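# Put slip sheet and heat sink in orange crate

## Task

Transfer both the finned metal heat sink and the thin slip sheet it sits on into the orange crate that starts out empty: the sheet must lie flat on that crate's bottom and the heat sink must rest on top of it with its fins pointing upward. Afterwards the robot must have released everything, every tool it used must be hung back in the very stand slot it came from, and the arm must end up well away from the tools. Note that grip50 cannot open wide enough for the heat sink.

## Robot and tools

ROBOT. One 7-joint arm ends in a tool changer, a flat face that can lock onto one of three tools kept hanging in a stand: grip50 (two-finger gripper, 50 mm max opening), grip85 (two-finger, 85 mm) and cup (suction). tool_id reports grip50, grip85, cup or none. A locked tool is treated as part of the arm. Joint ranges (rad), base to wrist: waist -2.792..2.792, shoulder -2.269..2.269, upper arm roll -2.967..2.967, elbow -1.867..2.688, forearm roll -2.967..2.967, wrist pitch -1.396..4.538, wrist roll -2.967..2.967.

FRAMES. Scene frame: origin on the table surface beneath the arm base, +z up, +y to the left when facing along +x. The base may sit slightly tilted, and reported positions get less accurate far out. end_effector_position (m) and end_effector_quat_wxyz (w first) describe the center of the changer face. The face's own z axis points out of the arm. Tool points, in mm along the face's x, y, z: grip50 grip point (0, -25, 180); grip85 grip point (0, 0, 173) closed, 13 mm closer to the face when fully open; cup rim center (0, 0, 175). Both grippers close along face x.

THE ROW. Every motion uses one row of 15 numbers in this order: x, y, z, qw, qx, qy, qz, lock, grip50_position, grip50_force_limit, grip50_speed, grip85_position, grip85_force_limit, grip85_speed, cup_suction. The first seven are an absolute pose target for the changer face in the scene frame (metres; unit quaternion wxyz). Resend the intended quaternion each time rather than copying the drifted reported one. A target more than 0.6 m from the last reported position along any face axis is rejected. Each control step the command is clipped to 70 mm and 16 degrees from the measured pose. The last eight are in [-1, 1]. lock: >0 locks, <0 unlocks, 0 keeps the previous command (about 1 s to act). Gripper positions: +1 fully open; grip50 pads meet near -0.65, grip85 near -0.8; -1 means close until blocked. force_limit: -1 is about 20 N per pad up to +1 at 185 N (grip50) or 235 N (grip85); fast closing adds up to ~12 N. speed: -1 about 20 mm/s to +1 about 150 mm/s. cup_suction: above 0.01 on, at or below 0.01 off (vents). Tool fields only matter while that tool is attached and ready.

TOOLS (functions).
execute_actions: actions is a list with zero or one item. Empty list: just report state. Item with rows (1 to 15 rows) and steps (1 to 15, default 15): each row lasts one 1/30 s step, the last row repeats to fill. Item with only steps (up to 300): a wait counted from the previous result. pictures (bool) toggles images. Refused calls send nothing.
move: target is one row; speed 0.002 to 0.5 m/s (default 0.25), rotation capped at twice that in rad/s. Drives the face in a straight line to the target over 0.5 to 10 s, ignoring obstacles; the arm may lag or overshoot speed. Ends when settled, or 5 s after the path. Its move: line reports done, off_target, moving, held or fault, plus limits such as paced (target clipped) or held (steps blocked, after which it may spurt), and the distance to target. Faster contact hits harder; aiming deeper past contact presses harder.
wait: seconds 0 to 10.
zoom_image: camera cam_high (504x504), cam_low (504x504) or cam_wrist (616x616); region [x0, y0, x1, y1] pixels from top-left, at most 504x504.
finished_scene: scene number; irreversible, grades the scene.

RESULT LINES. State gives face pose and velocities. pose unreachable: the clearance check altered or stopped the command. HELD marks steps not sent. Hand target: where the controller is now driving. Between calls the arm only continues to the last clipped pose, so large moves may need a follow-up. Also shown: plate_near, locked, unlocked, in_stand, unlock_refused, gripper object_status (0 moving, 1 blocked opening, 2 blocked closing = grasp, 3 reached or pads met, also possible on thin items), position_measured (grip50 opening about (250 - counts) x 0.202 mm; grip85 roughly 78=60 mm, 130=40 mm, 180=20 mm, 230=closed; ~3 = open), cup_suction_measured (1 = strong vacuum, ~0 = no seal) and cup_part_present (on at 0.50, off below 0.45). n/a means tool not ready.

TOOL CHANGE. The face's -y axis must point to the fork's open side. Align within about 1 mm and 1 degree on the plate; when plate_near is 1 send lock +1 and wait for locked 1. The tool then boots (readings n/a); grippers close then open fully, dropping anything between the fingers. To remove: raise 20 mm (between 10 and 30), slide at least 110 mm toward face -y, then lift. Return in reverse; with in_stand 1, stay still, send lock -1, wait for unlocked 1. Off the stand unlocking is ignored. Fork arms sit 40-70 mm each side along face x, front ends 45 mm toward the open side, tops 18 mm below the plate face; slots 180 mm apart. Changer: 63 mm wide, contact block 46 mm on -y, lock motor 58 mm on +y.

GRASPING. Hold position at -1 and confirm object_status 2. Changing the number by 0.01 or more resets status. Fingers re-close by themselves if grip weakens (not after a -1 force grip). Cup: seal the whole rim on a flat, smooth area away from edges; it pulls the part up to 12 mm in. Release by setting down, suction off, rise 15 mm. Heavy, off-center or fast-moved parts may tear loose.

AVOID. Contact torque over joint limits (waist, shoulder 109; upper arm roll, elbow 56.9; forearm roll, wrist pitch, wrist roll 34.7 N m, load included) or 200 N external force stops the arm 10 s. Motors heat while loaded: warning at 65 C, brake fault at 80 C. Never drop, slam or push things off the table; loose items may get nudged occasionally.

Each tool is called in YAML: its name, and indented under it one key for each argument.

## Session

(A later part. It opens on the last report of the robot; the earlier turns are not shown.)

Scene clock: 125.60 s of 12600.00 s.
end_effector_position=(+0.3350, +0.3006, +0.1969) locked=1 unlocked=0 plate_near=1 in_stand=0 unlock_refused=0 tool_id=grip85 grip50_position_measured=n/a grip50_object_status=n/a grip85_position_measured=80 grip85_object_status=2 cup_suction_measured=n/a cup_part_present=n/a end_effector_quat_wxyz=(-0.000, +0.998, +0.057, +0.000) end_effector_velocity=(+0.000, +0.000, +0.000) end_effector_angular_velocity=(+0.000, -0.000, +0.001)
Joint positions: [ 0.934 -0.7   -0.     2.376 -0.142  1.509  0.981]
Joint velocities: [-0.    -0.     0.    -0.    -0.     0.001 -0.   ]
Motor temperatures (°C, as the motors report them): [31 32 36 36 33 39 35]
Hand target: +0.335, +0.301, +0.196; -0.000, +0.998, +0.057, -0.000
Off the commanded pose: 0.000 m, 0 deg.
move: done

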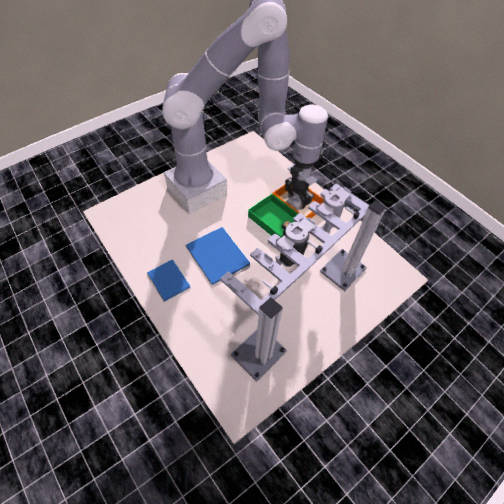

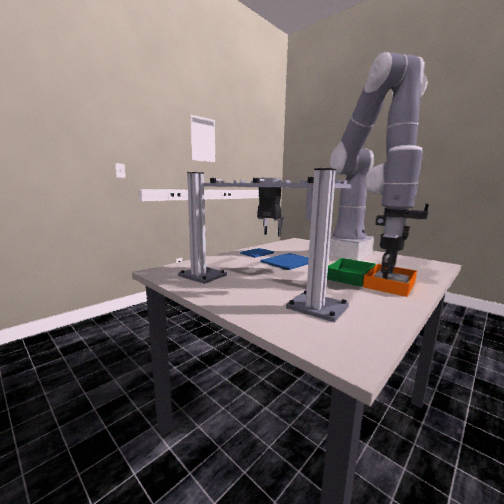

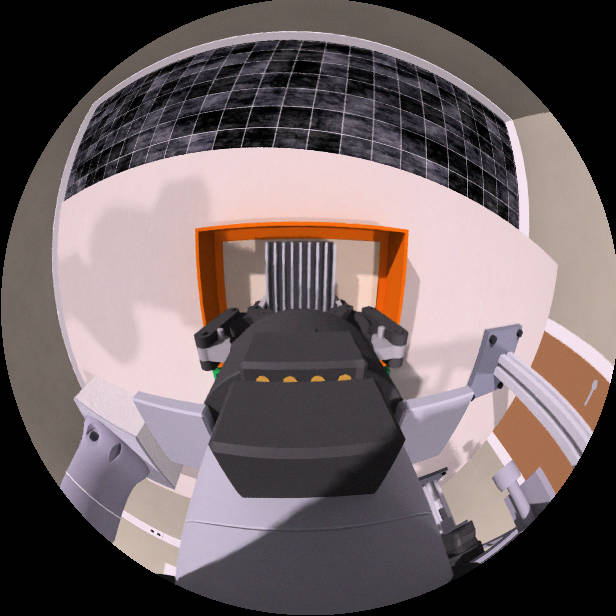

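move:
  target: [0.335,0.3005,0.1958,0,0.9984,0.0567,0,0,0,0,0,-1,-0.4,-0.6,0]
  speed: 0.003

move:
  target: [0.335,0.3005,0.1962,0,0.9984,0.0567,0,0,0,0,0,1,-0.4,-0.3,0]
  speed: 0.003

move:
  target: [0.335,0.3005,0.28,0,0.9984,0.0567,0,0,0,0,0,1,-0.4,-0.3,0]
  speed: 0.1

Scene clock: 127.03 s of 12600.00 s.
end_effector_position=(+0.3350, +0.3006, +0.1967) locked=1 unlocked=0 plate_near=1 in_stand=0 unlock_refused=0 tool_id=grip85 grip50_position_measured=n/a grip50_object_status=n/a grip85_position_measured=80 grip85_object_status=2 cup_suction_measured=n/a cup_part_present=n/a end_effector_quat_wxyz=(-0.001, +0.998, +0.057, +0.000) end_effector_velocity=(+0.000, -0.000, +0.000) end_effector_angular_velocity=(+0.000, -0.000, -0.000)
Joint positions: [ 0.934 -0.701 -0.001  2.376 -0.142  1.51   0.981]
Joint velocities: [-0.     0.    -0.    -0.     0.001  0.    -0.   ]
Motor temperatures (°C, as the motors report them): [31 32 36 36 33 39 35]
Hand target: +0.335, +0.301, +0.196; -0.000, +0.998, +0.057, -0.000
Off the commanded pose: 0.001 m, 0 deg.
move: done

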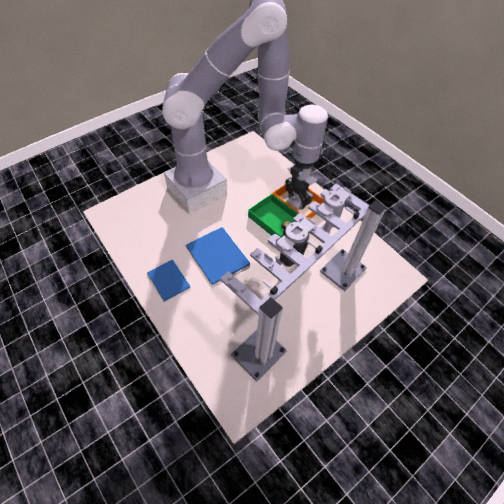

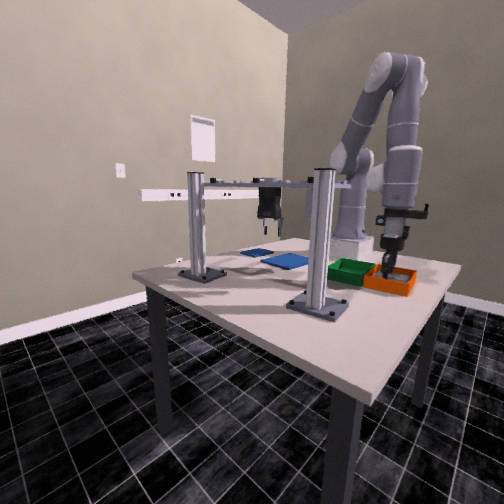

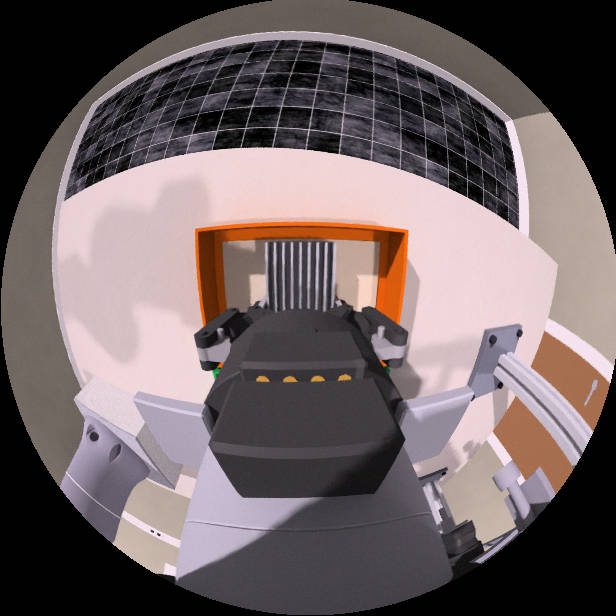

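Scene clock: 127.87 s of 12600.00 s.
end_effector_position=(+0.3349, +0.3005, +0.1962) locked=1 unlocked=0 plate_near=1 in_stand=0 unlock_refused=0 tool_id=grip85 grip50_position_measured=n/a grip50_object_status=n/a grip85_position_measured=3 grip85_object_status=0 cup_suction_measured=n/a cup_part_present=n/a end_effector_quat_wxyz=(-0.000, +0.998, +0.057, -0.000) end_effector_velocity=(+0.000, -0.000, +0.000) end_effector_angular_velocity=(+0.000, +0.000, -0.000)
Joint positions: [ 0.934 -0.702 -0.001  2.376 -0.142  1.51   0.981]
Joint velocities: [-0.  0.  0.  0.  0.  0. -0.]
Motor temperatures (°C, as the motors report them): [31 32 36 36 33 39 35]
Hand target: +0.335, +0.301, +0.196; +0.000, +0.998, +0.057, +0.000
Off the commanded pose: 0.000 m, 0 deg.
move: done

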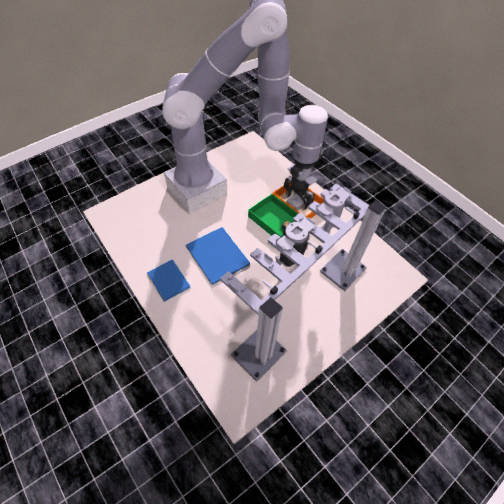

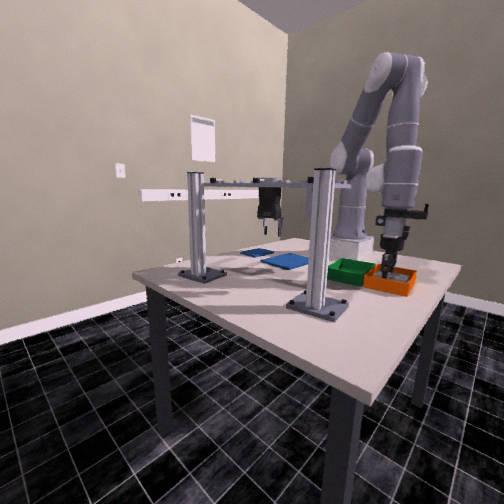

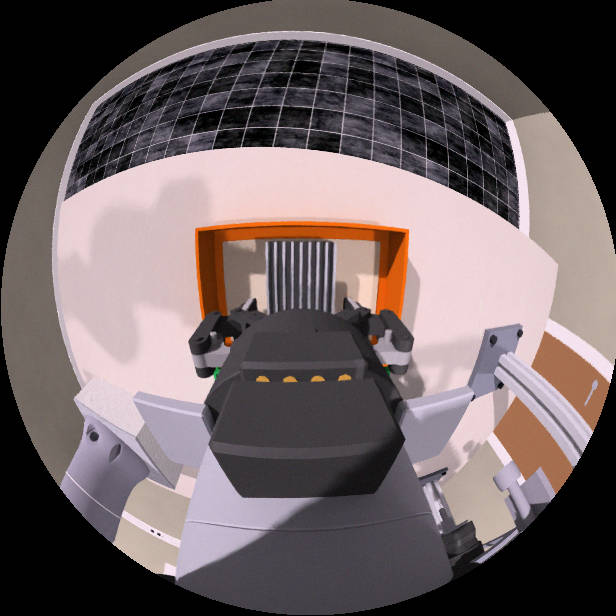

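Scene clock: 129.00 s of 12600.00 s.
end_effector_position=(+0.3349, +0.3003, +0.2803) locked=1 unlocked=0 plate_near=1 in_stand=0 unlock_refused=0 tool_id=grip85 grip50_position_measured=n/a grip50_object_status=n/a grip85_position_measured=3 grip85_object_status=3 cup_suction_measured=n/a cup_part_present=n/a end_effector_quat_wxyz=(+0.000, +0.998, +0.057, +0.000) end_effector_velocity=(-0.000, -0.000, -0.001) end_effector_angular_velocity=(-0.001, +0.001, -0.001)
Joint positions: [ 0.884 -0.437  0.063  2.401 -0.121  1.267  0.963]
Joint velocities: [-0.    -0.001  0.     0.     0.    -0.     0.   ]
Motor temperatures (°C, as the motors report them): [31 32 36 36 33 39 35]
Hand target: +0.335, +0.300, +0.280; +0.000, +0.998, +0.057, +0.000
Off the commanded pose: 0.000 m, 0 deg.
move: done

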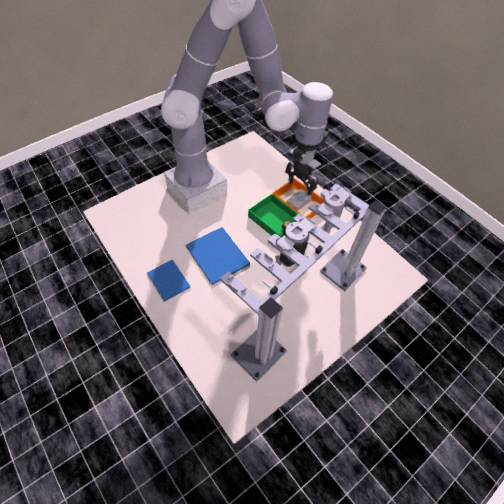

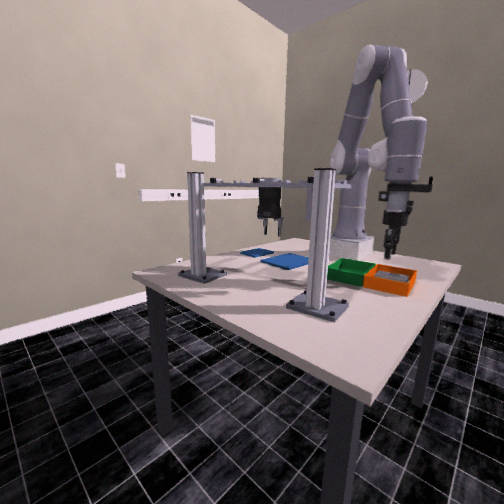

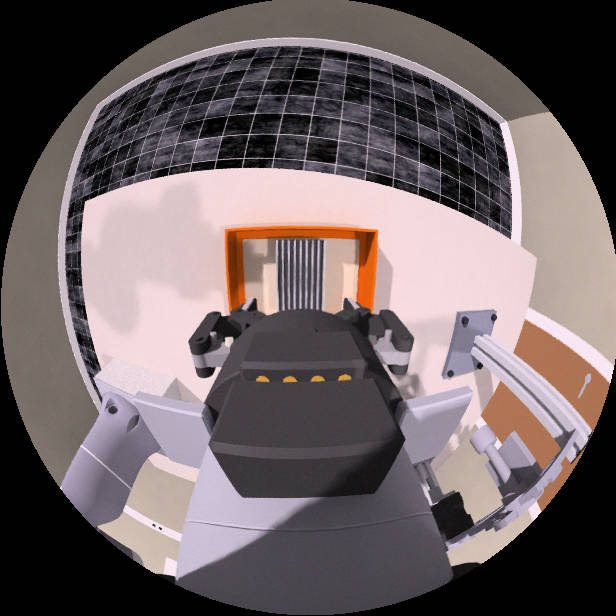

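Placed. Return grip85.

move:
  target: [0.44,0.10,0.385,0,0.9,0.436,0,0,0,0,0,1,-0.4,-0.3,0]

move:
  target: [0.49,-0.15,0.385,0,0.6528,0.7576,0,0,0,0,0,1,-0.4,-0.3,0]

move:
  target: [0.5284,-0.2125,0.385,0,0.6528,0.7576,0,0,0,0,0,1,-0.4,-0.3,0]
  speed: 0.12

move:
  target: [0.652,-0.194,0.385,0,0.6528,0.7576,0,0,0,0,0,1,-0.4,-0.3,0]
  speed: 0.1

move:
  target: [0.652,-0.194,0.365,0,0.6528,0.7576,0,0,0,0,0,1,-0.4,-0.3,0]
  speed: 0.02

Scene clock: 131.87 s of 12600.00 s.
end_effector_position=(+0.4410, +0.0995, +0.3853) locked=1 unlocked=0 plate_near=1 in_stand=0 unlock_refused=0 tool_id=grip85 grip50_position_measured=n/a grip50_object_status=n/a grip85_position_measured=3 grip85_object_status=3 cup_suction_measured=n/a cup_part_present=n/a end_effector_quat_wxyz=(+0.002, +0.900, +0.436, +0.001) end_effector_velocity=(-0.000, +0.000, +0.000) end_effector_angular_velocity=(+0.000, +0.000, +0.001)
Joint positions: [ 0.36  -0.146  0.099  2.343 -0.042  0.925 -0.392]
Joint velocities: [ 0.001  0.    -0.    -0.     0.    -0.    -0.   ]
Motor temperatures (°C, as the motors report them): [31 32 36 36 33 39 35]
Hand target: +0.441, +0.100, +0.385; +0.002, +0.900, +0.436, +0.001
Off the commanded pose: 0.001 m, 0 deg.
move: done

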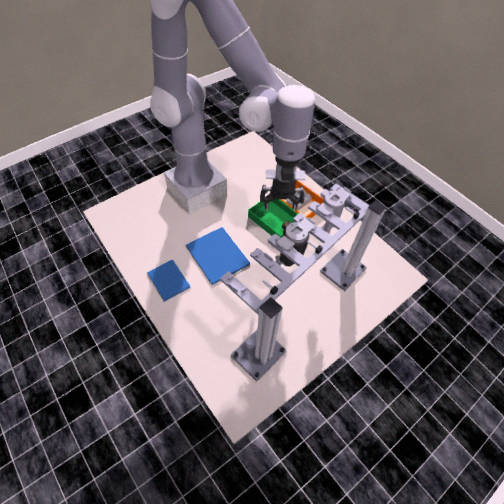

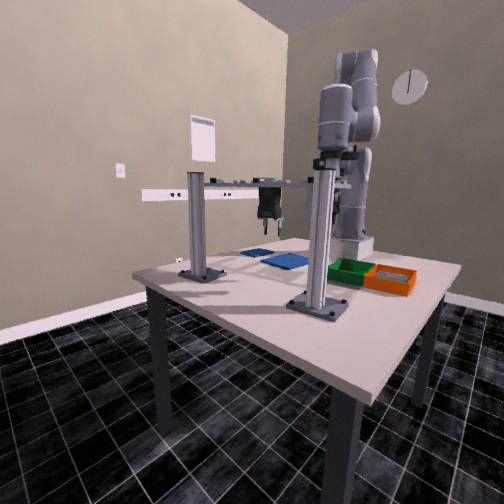

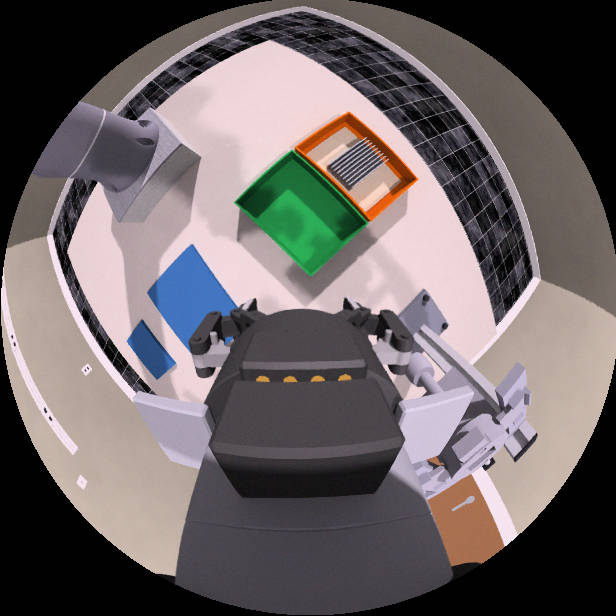

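Scene clock: 133.83 s of 12600.00 s.
end_effector_position=(+0.4911, -0.1507, +0.3851) locked=1 unlocked=0 plate_near=1 in_stand=0 unlock_refused=0 tool_id=grip85 grip50_position_measured=n/a grip50_object_status=n/a grip85_position_measured=3 grip85_object_status=3 cup_suction_measured=n/a cup_part_present=n/a end_effector_quat_wxyz=(+0.002, +0.653, +0.758, -0.001) end_effector_velocity=(+0.000, +0.000, +0.000) end_effector_angular_velocity=(-0.000, -0.000, +0.000)
Joint positions: [-0.046 -0.255 -0.048  2.181  0.01   0.876 -1.8  ]
Joint velocities: [ 0.001  0.    -0.    -0.    -0.     0.     0.   ]
Motor temperatures (°C, as the motors report them): [31 32 36 36 33 39 35]
Hand target: +0.491, -0.151, +0.385; +0.002, +0.653, +0.758, -0.001
Off the commanded pose: 0.001 m, 0 deg.
move: done

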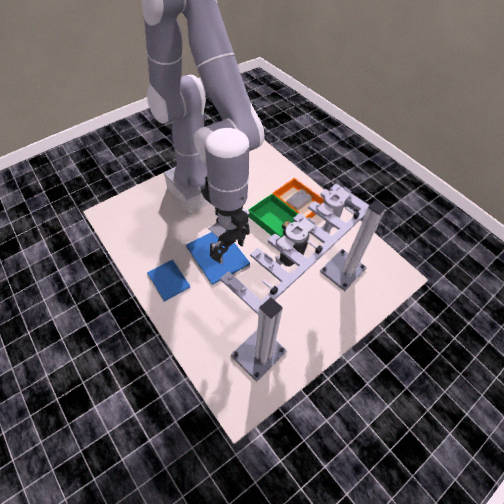

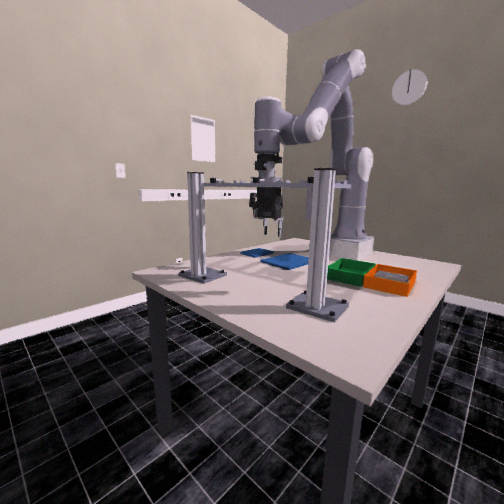

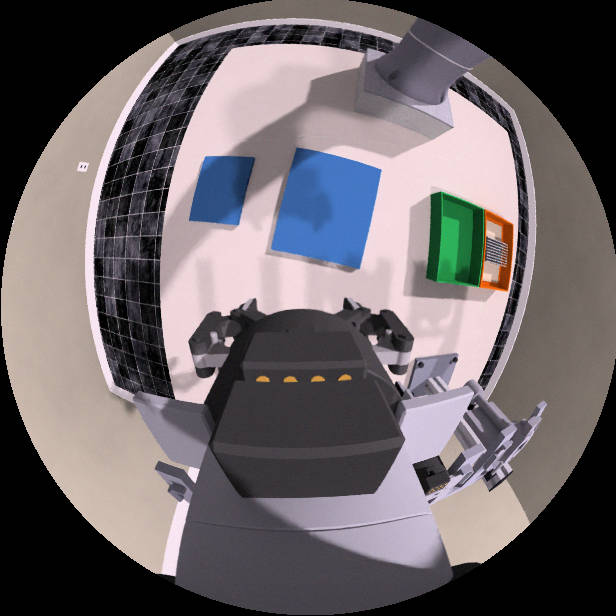

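Scene clock: 134.73 s of 12600.00 s.
end_effector_position=(+0.5286, -0.2126, +0.3852) locked=1 unlocked=0 plate_near=1 in_stand=0 unlock_refused=0 tool_id=grip85 grip50_position_measured=n/a grip50_object_status=n/a grip85_position_measured=3 grip85_object_status=3 cup_suction_measured=n/a cup_part_present=n/a end_effector_quat_wxyz=(+0.000, +0.653, +0.758, -0.000) end_effector_velocity=(+0.000, +0.000, +0.000) end_effector_angular_velocity=(-0.000, -0.001, +0.000)
Joint positions: [-0.12  -0.366 -0.086  2.007  0.042  0.81  -1.931]
Joint velocities: [ 0.001  0.001 -0.    -0.     0.     0.     0.   ]
Motor temperatures (°C, as the motors report them): [31 32 36 36 33 39 35]
Hand target: +0.529, -0.213, +0.385; +0.000, +0.653, +0.758, -0.000
Off the commanded pose: 0.000 m, 0 deg.
move: done

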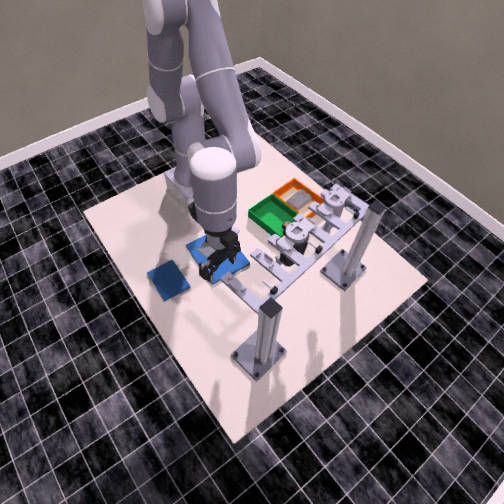

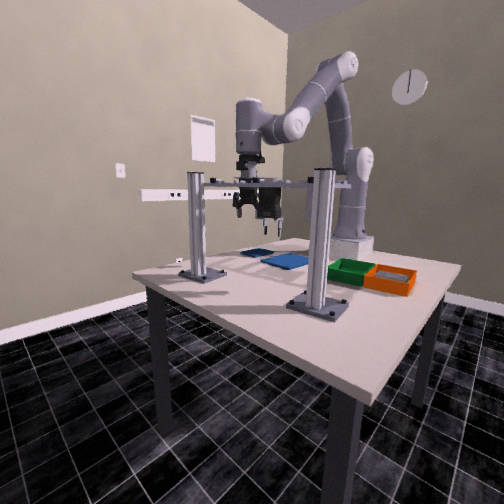

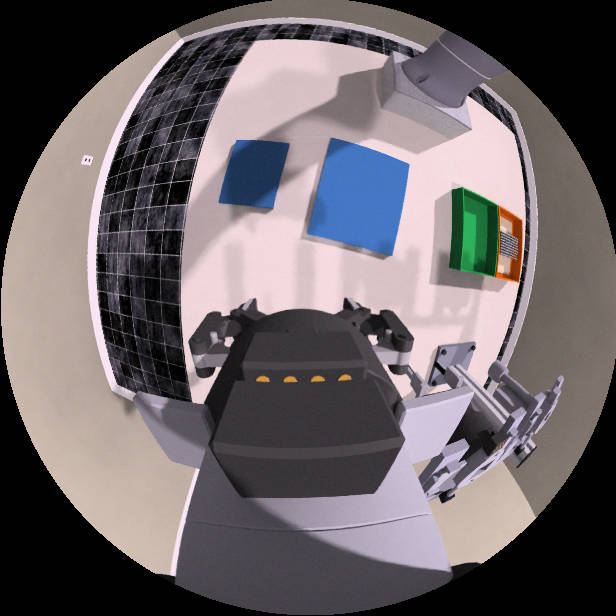

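Scene clock: 136.27 s of 12600.00 s.
end_effector_position=(+0.6519, -0.1935, +0.3854) locked=1 unlocked=0 plate_near=1 in_stand=0 unlock_refused=0 tool_id=grip85 grip50_position_measured=n/a grip50_object_status=n/a grip85_position_measured=3 grip85_object_status=3 cup_suction_measured=n/a cup_part_present=n/a end_effector_quat_wxyz=(-0.000, +0.653, +0.758, +0.000) end_effector_velocity=(+0.000, -0.000, +0.001) end_effector_angular_velocity=(-0.000, -0.002, -0.000)
Joint positions: [-0.077 -0.59  -0.077  1.628  0.053  0.654 -1.873]
Joint velocities: [-0.001  0.002 -0.    -0.    -0.     0.    -0.   ]
Motor temperatures (°C, as the motors report them): [31 32 36 36 33 39 35]
Hand target: +0.652, -0.194, +0.385; -0.000, +0.653, +0.758, +0.000
Off the commanded pose: 0.001 m, 0 deg.
move: done

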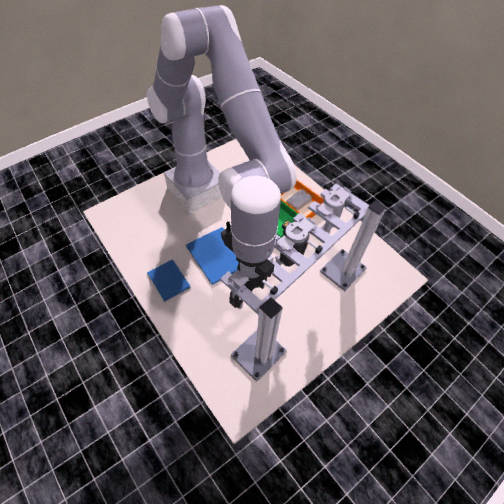

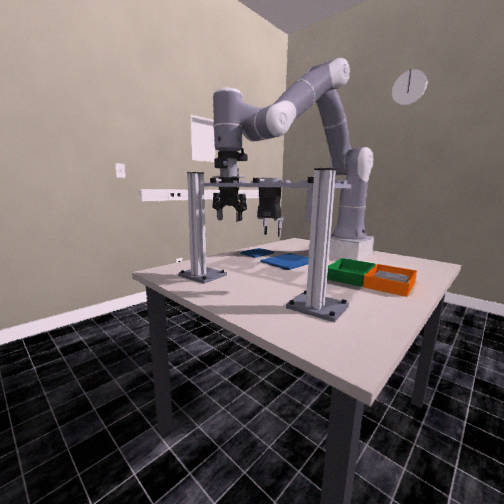

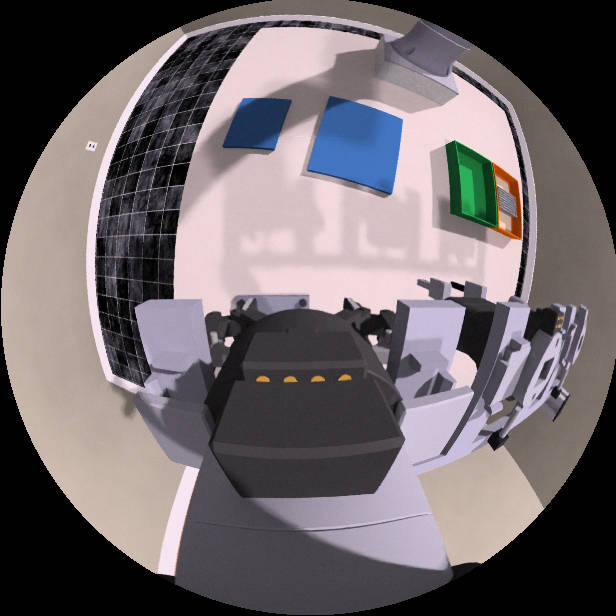

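Scene clock: 137.50 s of 12600.00 s.
end_effector_position=(+0.6521, -0.1940, +0.3650) locked=1 unlocked=0 plate_near=1 in_stand=1 unlock_refused=0 tool_id=grip85 grip50_position_measured=n/a grip50_object_status=n/a grip85_position_measured=3 grip85_object_status=3 cup_suction_measured=n/a cup_part_present=n/a end_effector_quat_wxyz=(+0.000, +0.653, +0.758, -0.000) end_effector_velocity=(-0.000, +0.000, -0.000) end_effector_angular_velocity=(+0.000, +0.001, -0.000)
Joint positions: [-0.077 -0.622 -0.077  1.637  0.056  0.695 -1.875]
Joint velocities: [ 0.    -0.    -0.    -0.     0.    -0.001  0.   ]
Motor temperatures (°C, as the motors report them): [31 32 36 36 33 39 35]
Hand target: +0.652, -0.194, +0.365; -0.000, +0.653, +0.758, +0.000
Off the commanded pose: 0.000 m, 0 deg.
move: done

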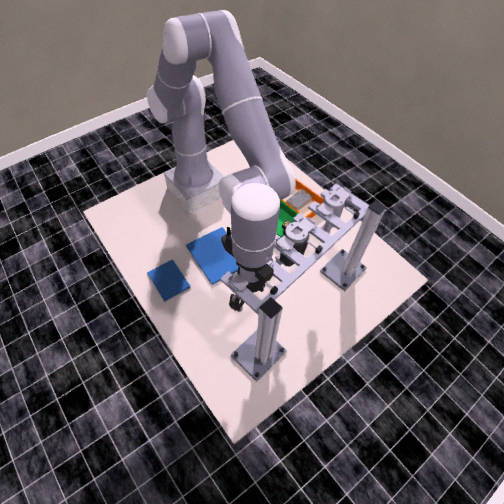

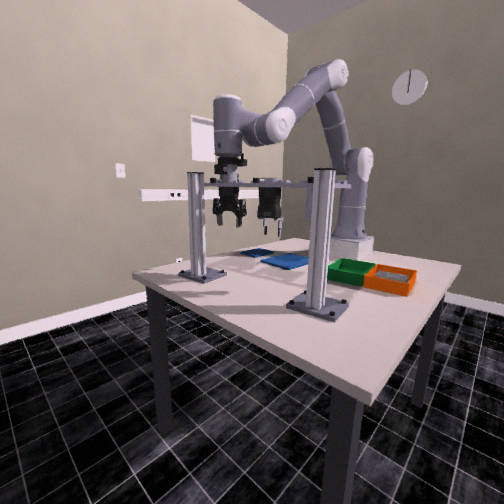

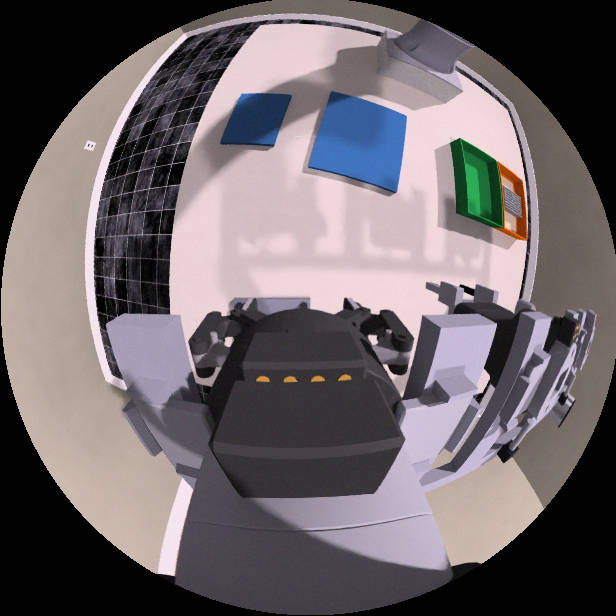

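execute_actions:
  actions:
    - {"rows":[[0.652,-0.194,0.365,0,0.6528,0.7576,0,-1,0,0,0,1,-0.4,-0.3,0]],"steps":15}
  pictures: false

execute_actions:
  actions:
    - {"steps":22}
  pictures: false

Scene clock: 138.63 s of 12600.00 s.
end_effector_position=(+0.6520, -0.1940, +0.3649) locked=0 unlocked=0 plate_near=1 in_stand=1 unlock_refused=0 tool_id=none grip50_position_measured=n/a grip50_object_status=n/a grip85_position_measured=n/a grip85_object_status=n/a cup_suction_measured=n/a cup_part_present=n/a end_effector_quat_wxyz=(-0.000, +0.653, +0.758, -0.000) end_effector_velocity=(+0.000, -0.000, +0.000) end_effector_angular_velocity=(-0.000, -0.001, -0.000)
Joint positions: [-0.077 -0.621 -0.077  1.638  0.056  0.695 -1.875]
Joint velocities: [-0.     0.    -0.     0.    -0.     0.001  0.   ]
Motor temperatures (°C, as the motors report them): [31 32 36 36 33 39 35]
Hand target: +0.652, -0.194, +0.365; +0.000, +0.653, +0.758, -0.000
Off the commanded pose: 0.000 m, 0 deg.
Steps of this call (steps 1 to 19: nothing new was sent; steps 20 to 34: all 15 steps of this action). Readings (end_effector_position | what the end effector reports):
20: (+0.6520, -0.1940, +0.3648) | locked=1 unlocked=0 plate_near=1 in_stand=1 unlock_refused=0 tool_id=grip85 grip50_position_measured=n/a grip50_object_status=n/a grip85_position_measured=3 grip85_object_status=3 cup_suction_measured=n/a cup_part_present=n/a
21: (+0.6520, -0.1940, +0.3648) | locked=1 unlocked=0 plate_near=1 in_stand=1 unlock_refused=0 tool_id=grip85 grip50_position_measured=n/a grip50_object_status=n/a grip85_position_measured=3 grip85_object_status=3 cup_suction_measured=n/a cup_part_present=n/a
23: (+0.6520, -0.1940, +0.3648) | locked=1 unlocked=0 plate_near=1 in_stand=1 unlock_refused=0 tool_id=grip85 grip50_position_measured=n/a grip50_object_status=n/a grip85_position_measured=3 grip85_object_status=3 cup_suction_measured=n/a cup_part_present=n/a
27: (+0.6520, -0.1940, +0.3649) | locked=0 unlocked=0 plate_near=1 in_stand=1 unlock_refused=0 tool_id=none grip50_position_measured=n/a grip50_object_status=n/a grip85_position_measured=n/a grip85_object_status=n/a cup_suction_measured=n/a cup_part_present=n/a
34: the state above

Scene clock: 139.37 s of 12600.00 s.
end_effector_position=(+0.6520, -0.1940, +0.3649) locked=0 unlocked=1 plate_near=1 in_stand=1 unlock_refused=0 tool_id=none grip50_position_measured=n/a grip50_object_status=n/a grip85_position_measured=n/a grip85_object_status=n/a cup_suction_measured=n/a cup_part_present=n/a end_effector_quat_wxyz=(-0.000, +0.653, +0.758, -0.000) end_effector_velocity=(-0.000, +0.000, -0.000) end_effector_angular_velocity=(+0.000, +0.000, -0.001)
Joint positions: [-0.077 -0.621 -0.077  1.638  0.056  0.695 -1.875]
Joint velocities: [ 0.    -0.     0.    -0.     0.    -0.     0.001]
Motor temperatures (°C, as the motors report them): [31 32 36 36 33 39 35]
Hand target: +0.652, -0.194, +0.365; +0.000, +0.653, +0.758, -0.000
Off the commanded pose: 0.000 m, 0 deg.
Steps of this call (steps 1 to 22: nothing new was sent). Readings (end_effector_position | what the end effector reports):
1: (+0.6520, -0.1940, +0.3649) | locked=0 unlocked=0 plate_near=1 in_stand=1 unlock_refused=0 tool_id=none grip50_position_measured=n/a grip50_object_status=n/a grip85_position_measured=n/a grip85_object_status=n/a cup_suction_measured=n/a cup_part_present=n/a
2: (+0.6520, -0.1940, +0.3649) | locked=0 unlocked=0 plate_near=1 in_stand=1 unlock_refused=0 tool_id=none grip50_position_measured=n/a grip50_object_status=n/a grip85_position_measured=n/a grip85_object_status=n/a cup_suction_measured=n/a cup_part_present=n/a
4: (+0.6520, -0.1940, +0.3649) | locked=0 unlocked=0 plate_near=1 in_stand=1 unlock_refused=0 tool_id=none grip50_position_measured=n/a grip50_object_status=n/a grip85_position_measured=n/a grip85_object_status=n/a cup_suction_measured=n/a cup_part_present=n/a
8: (+0.6520, -0.1940, +0.3649) | locked=0 unlocked=0 plate_near=1 in_stand=1 unlock_refused=0 tool_id=none grip50_position_measured=n/a grip50_object_status=n/a grip85_position_measured=n/a grip85_object_status=n/a cup_suction_measured=n/a cup_part_present=n/a
22: the state above

move:
  target: [0.652,-0.194,0.41,0,0.6528,0.7576,0,0,0,0,0,0,0,0,0]
  speed: 0.1

move:
  target: [0.40,-0.05,0.48,0,0.6528,0.7576,0,0,0,0,0,0,0,0,0]

Scene clock: 140.63 s of 12600.00 s.
end_effector_position=(+0.6519, -0.1939, +0.4102) locked=0 unlocked=1 plate_near=0 in_stand=0 unlock_refused=0 tool_id=none grip50_position_measured=n/a grip50_object_status=n/a grip85_position_measured=n/a grip85_object_status=n/a cup_suction_measured=n/a cup_part_present=n/a end_effector_quat_wxyz=(+0.000, +0.653, +0.758, +0.000) end_effector_velocity=(+0.000, -0.000, +0.000) end_effector_angular_velocity=(+0.000, -0.000, -0.000)
Joint positions: [-0.078 -0.555 -0.077  1.612  0.047  0.604 -1.87 ]
Joint velocities: [-0.  0.  0.  0.  0.  0.  0.]
Motor temperatures (°C, as the motors report them): [31 32 36 36 33 39 35]
Hand target: +0.652, -0.194, +0.410; +0.000, +0.653, +0.758, -0.000
Off the commanded pose: 0.000 m, 0 deg.
move: done

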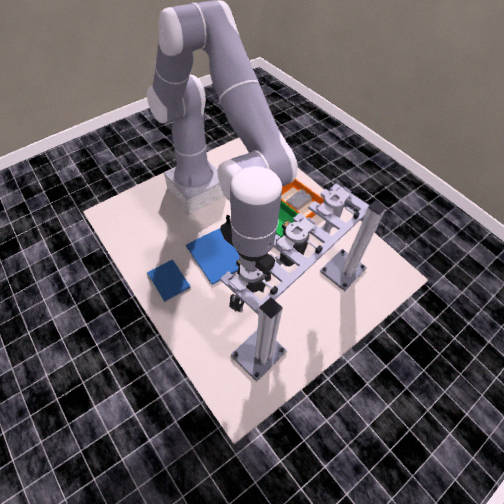

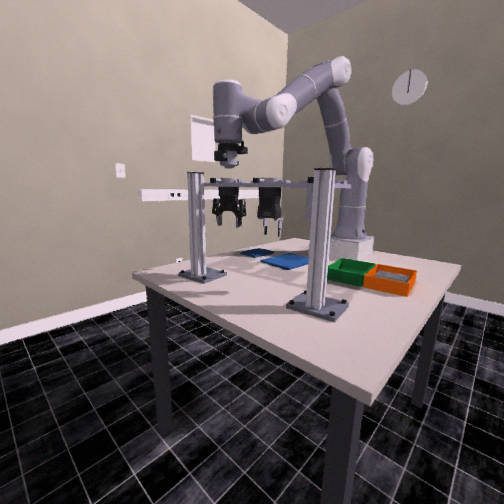

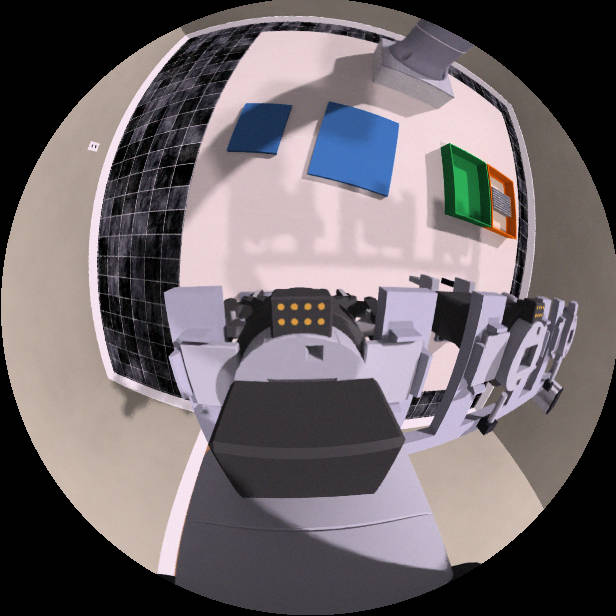

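Scene clock: 142.20 s of 12600.00 s.
end_effector_position=(+0.3991, -0.0503, +0.4792) locked=0 unlocked=1 plate_near=0 in_stand=0 unlock_refused=0 tool_id=none grip50_position_measured=n/a grip50_object_status=n/a grip85_position_measured=n/a grip85_object_status=n/a cup_suction_measured=n/a cup_part_present=n/a end_effector_quat_wxyz=(-0.000, +0.653, +0.758, -0.000) end_effector_velocity=(+0.000, -0.000, -0.001) end_effector_angular_velocity=(-0.000, +0.002, -0.000)
Joint positions: [ 0.026  0.175  0.115  2.346  0.019  0.609 -1.573]
Joint velocities: [-0.    -0.002  0.    -0.    -0.    -0.     0.   ]
Motor temperatures (°C, as the motors report them): [31 32 36 36 33 39 35]
Hand target: +0.399, -0.050, +0.479; -0.000, +0.653, +0.758, -0.000
Off the commanded pose: 0.001 m, 0 deg.
move: done

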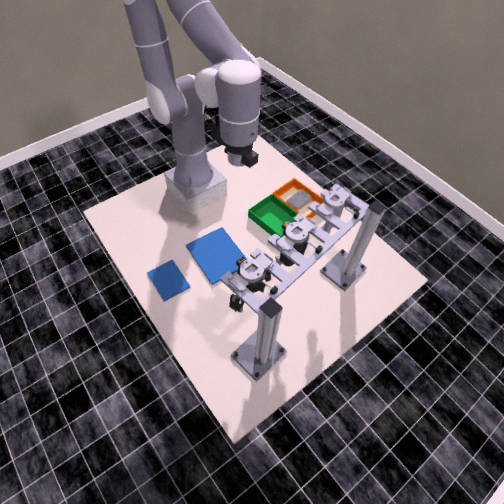

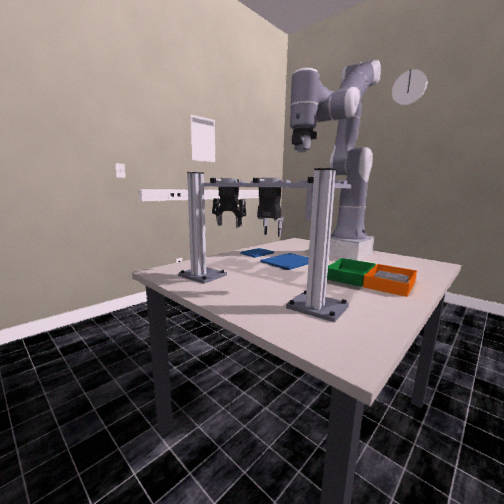

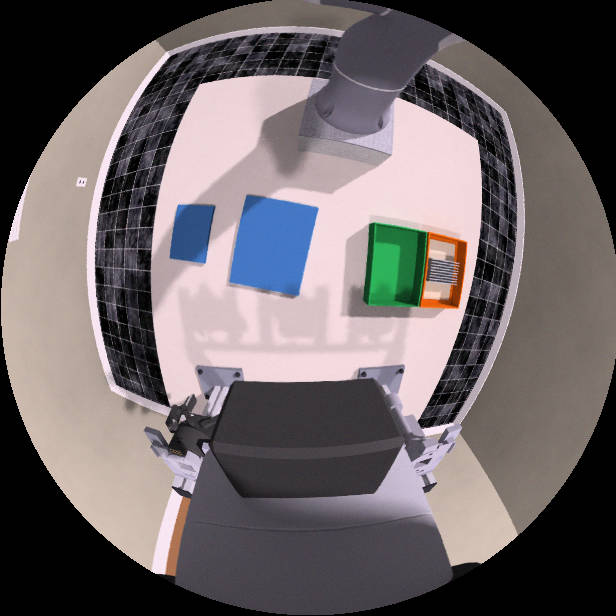

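finished_scene:
  scene: 2

The scene is finished: the task was done.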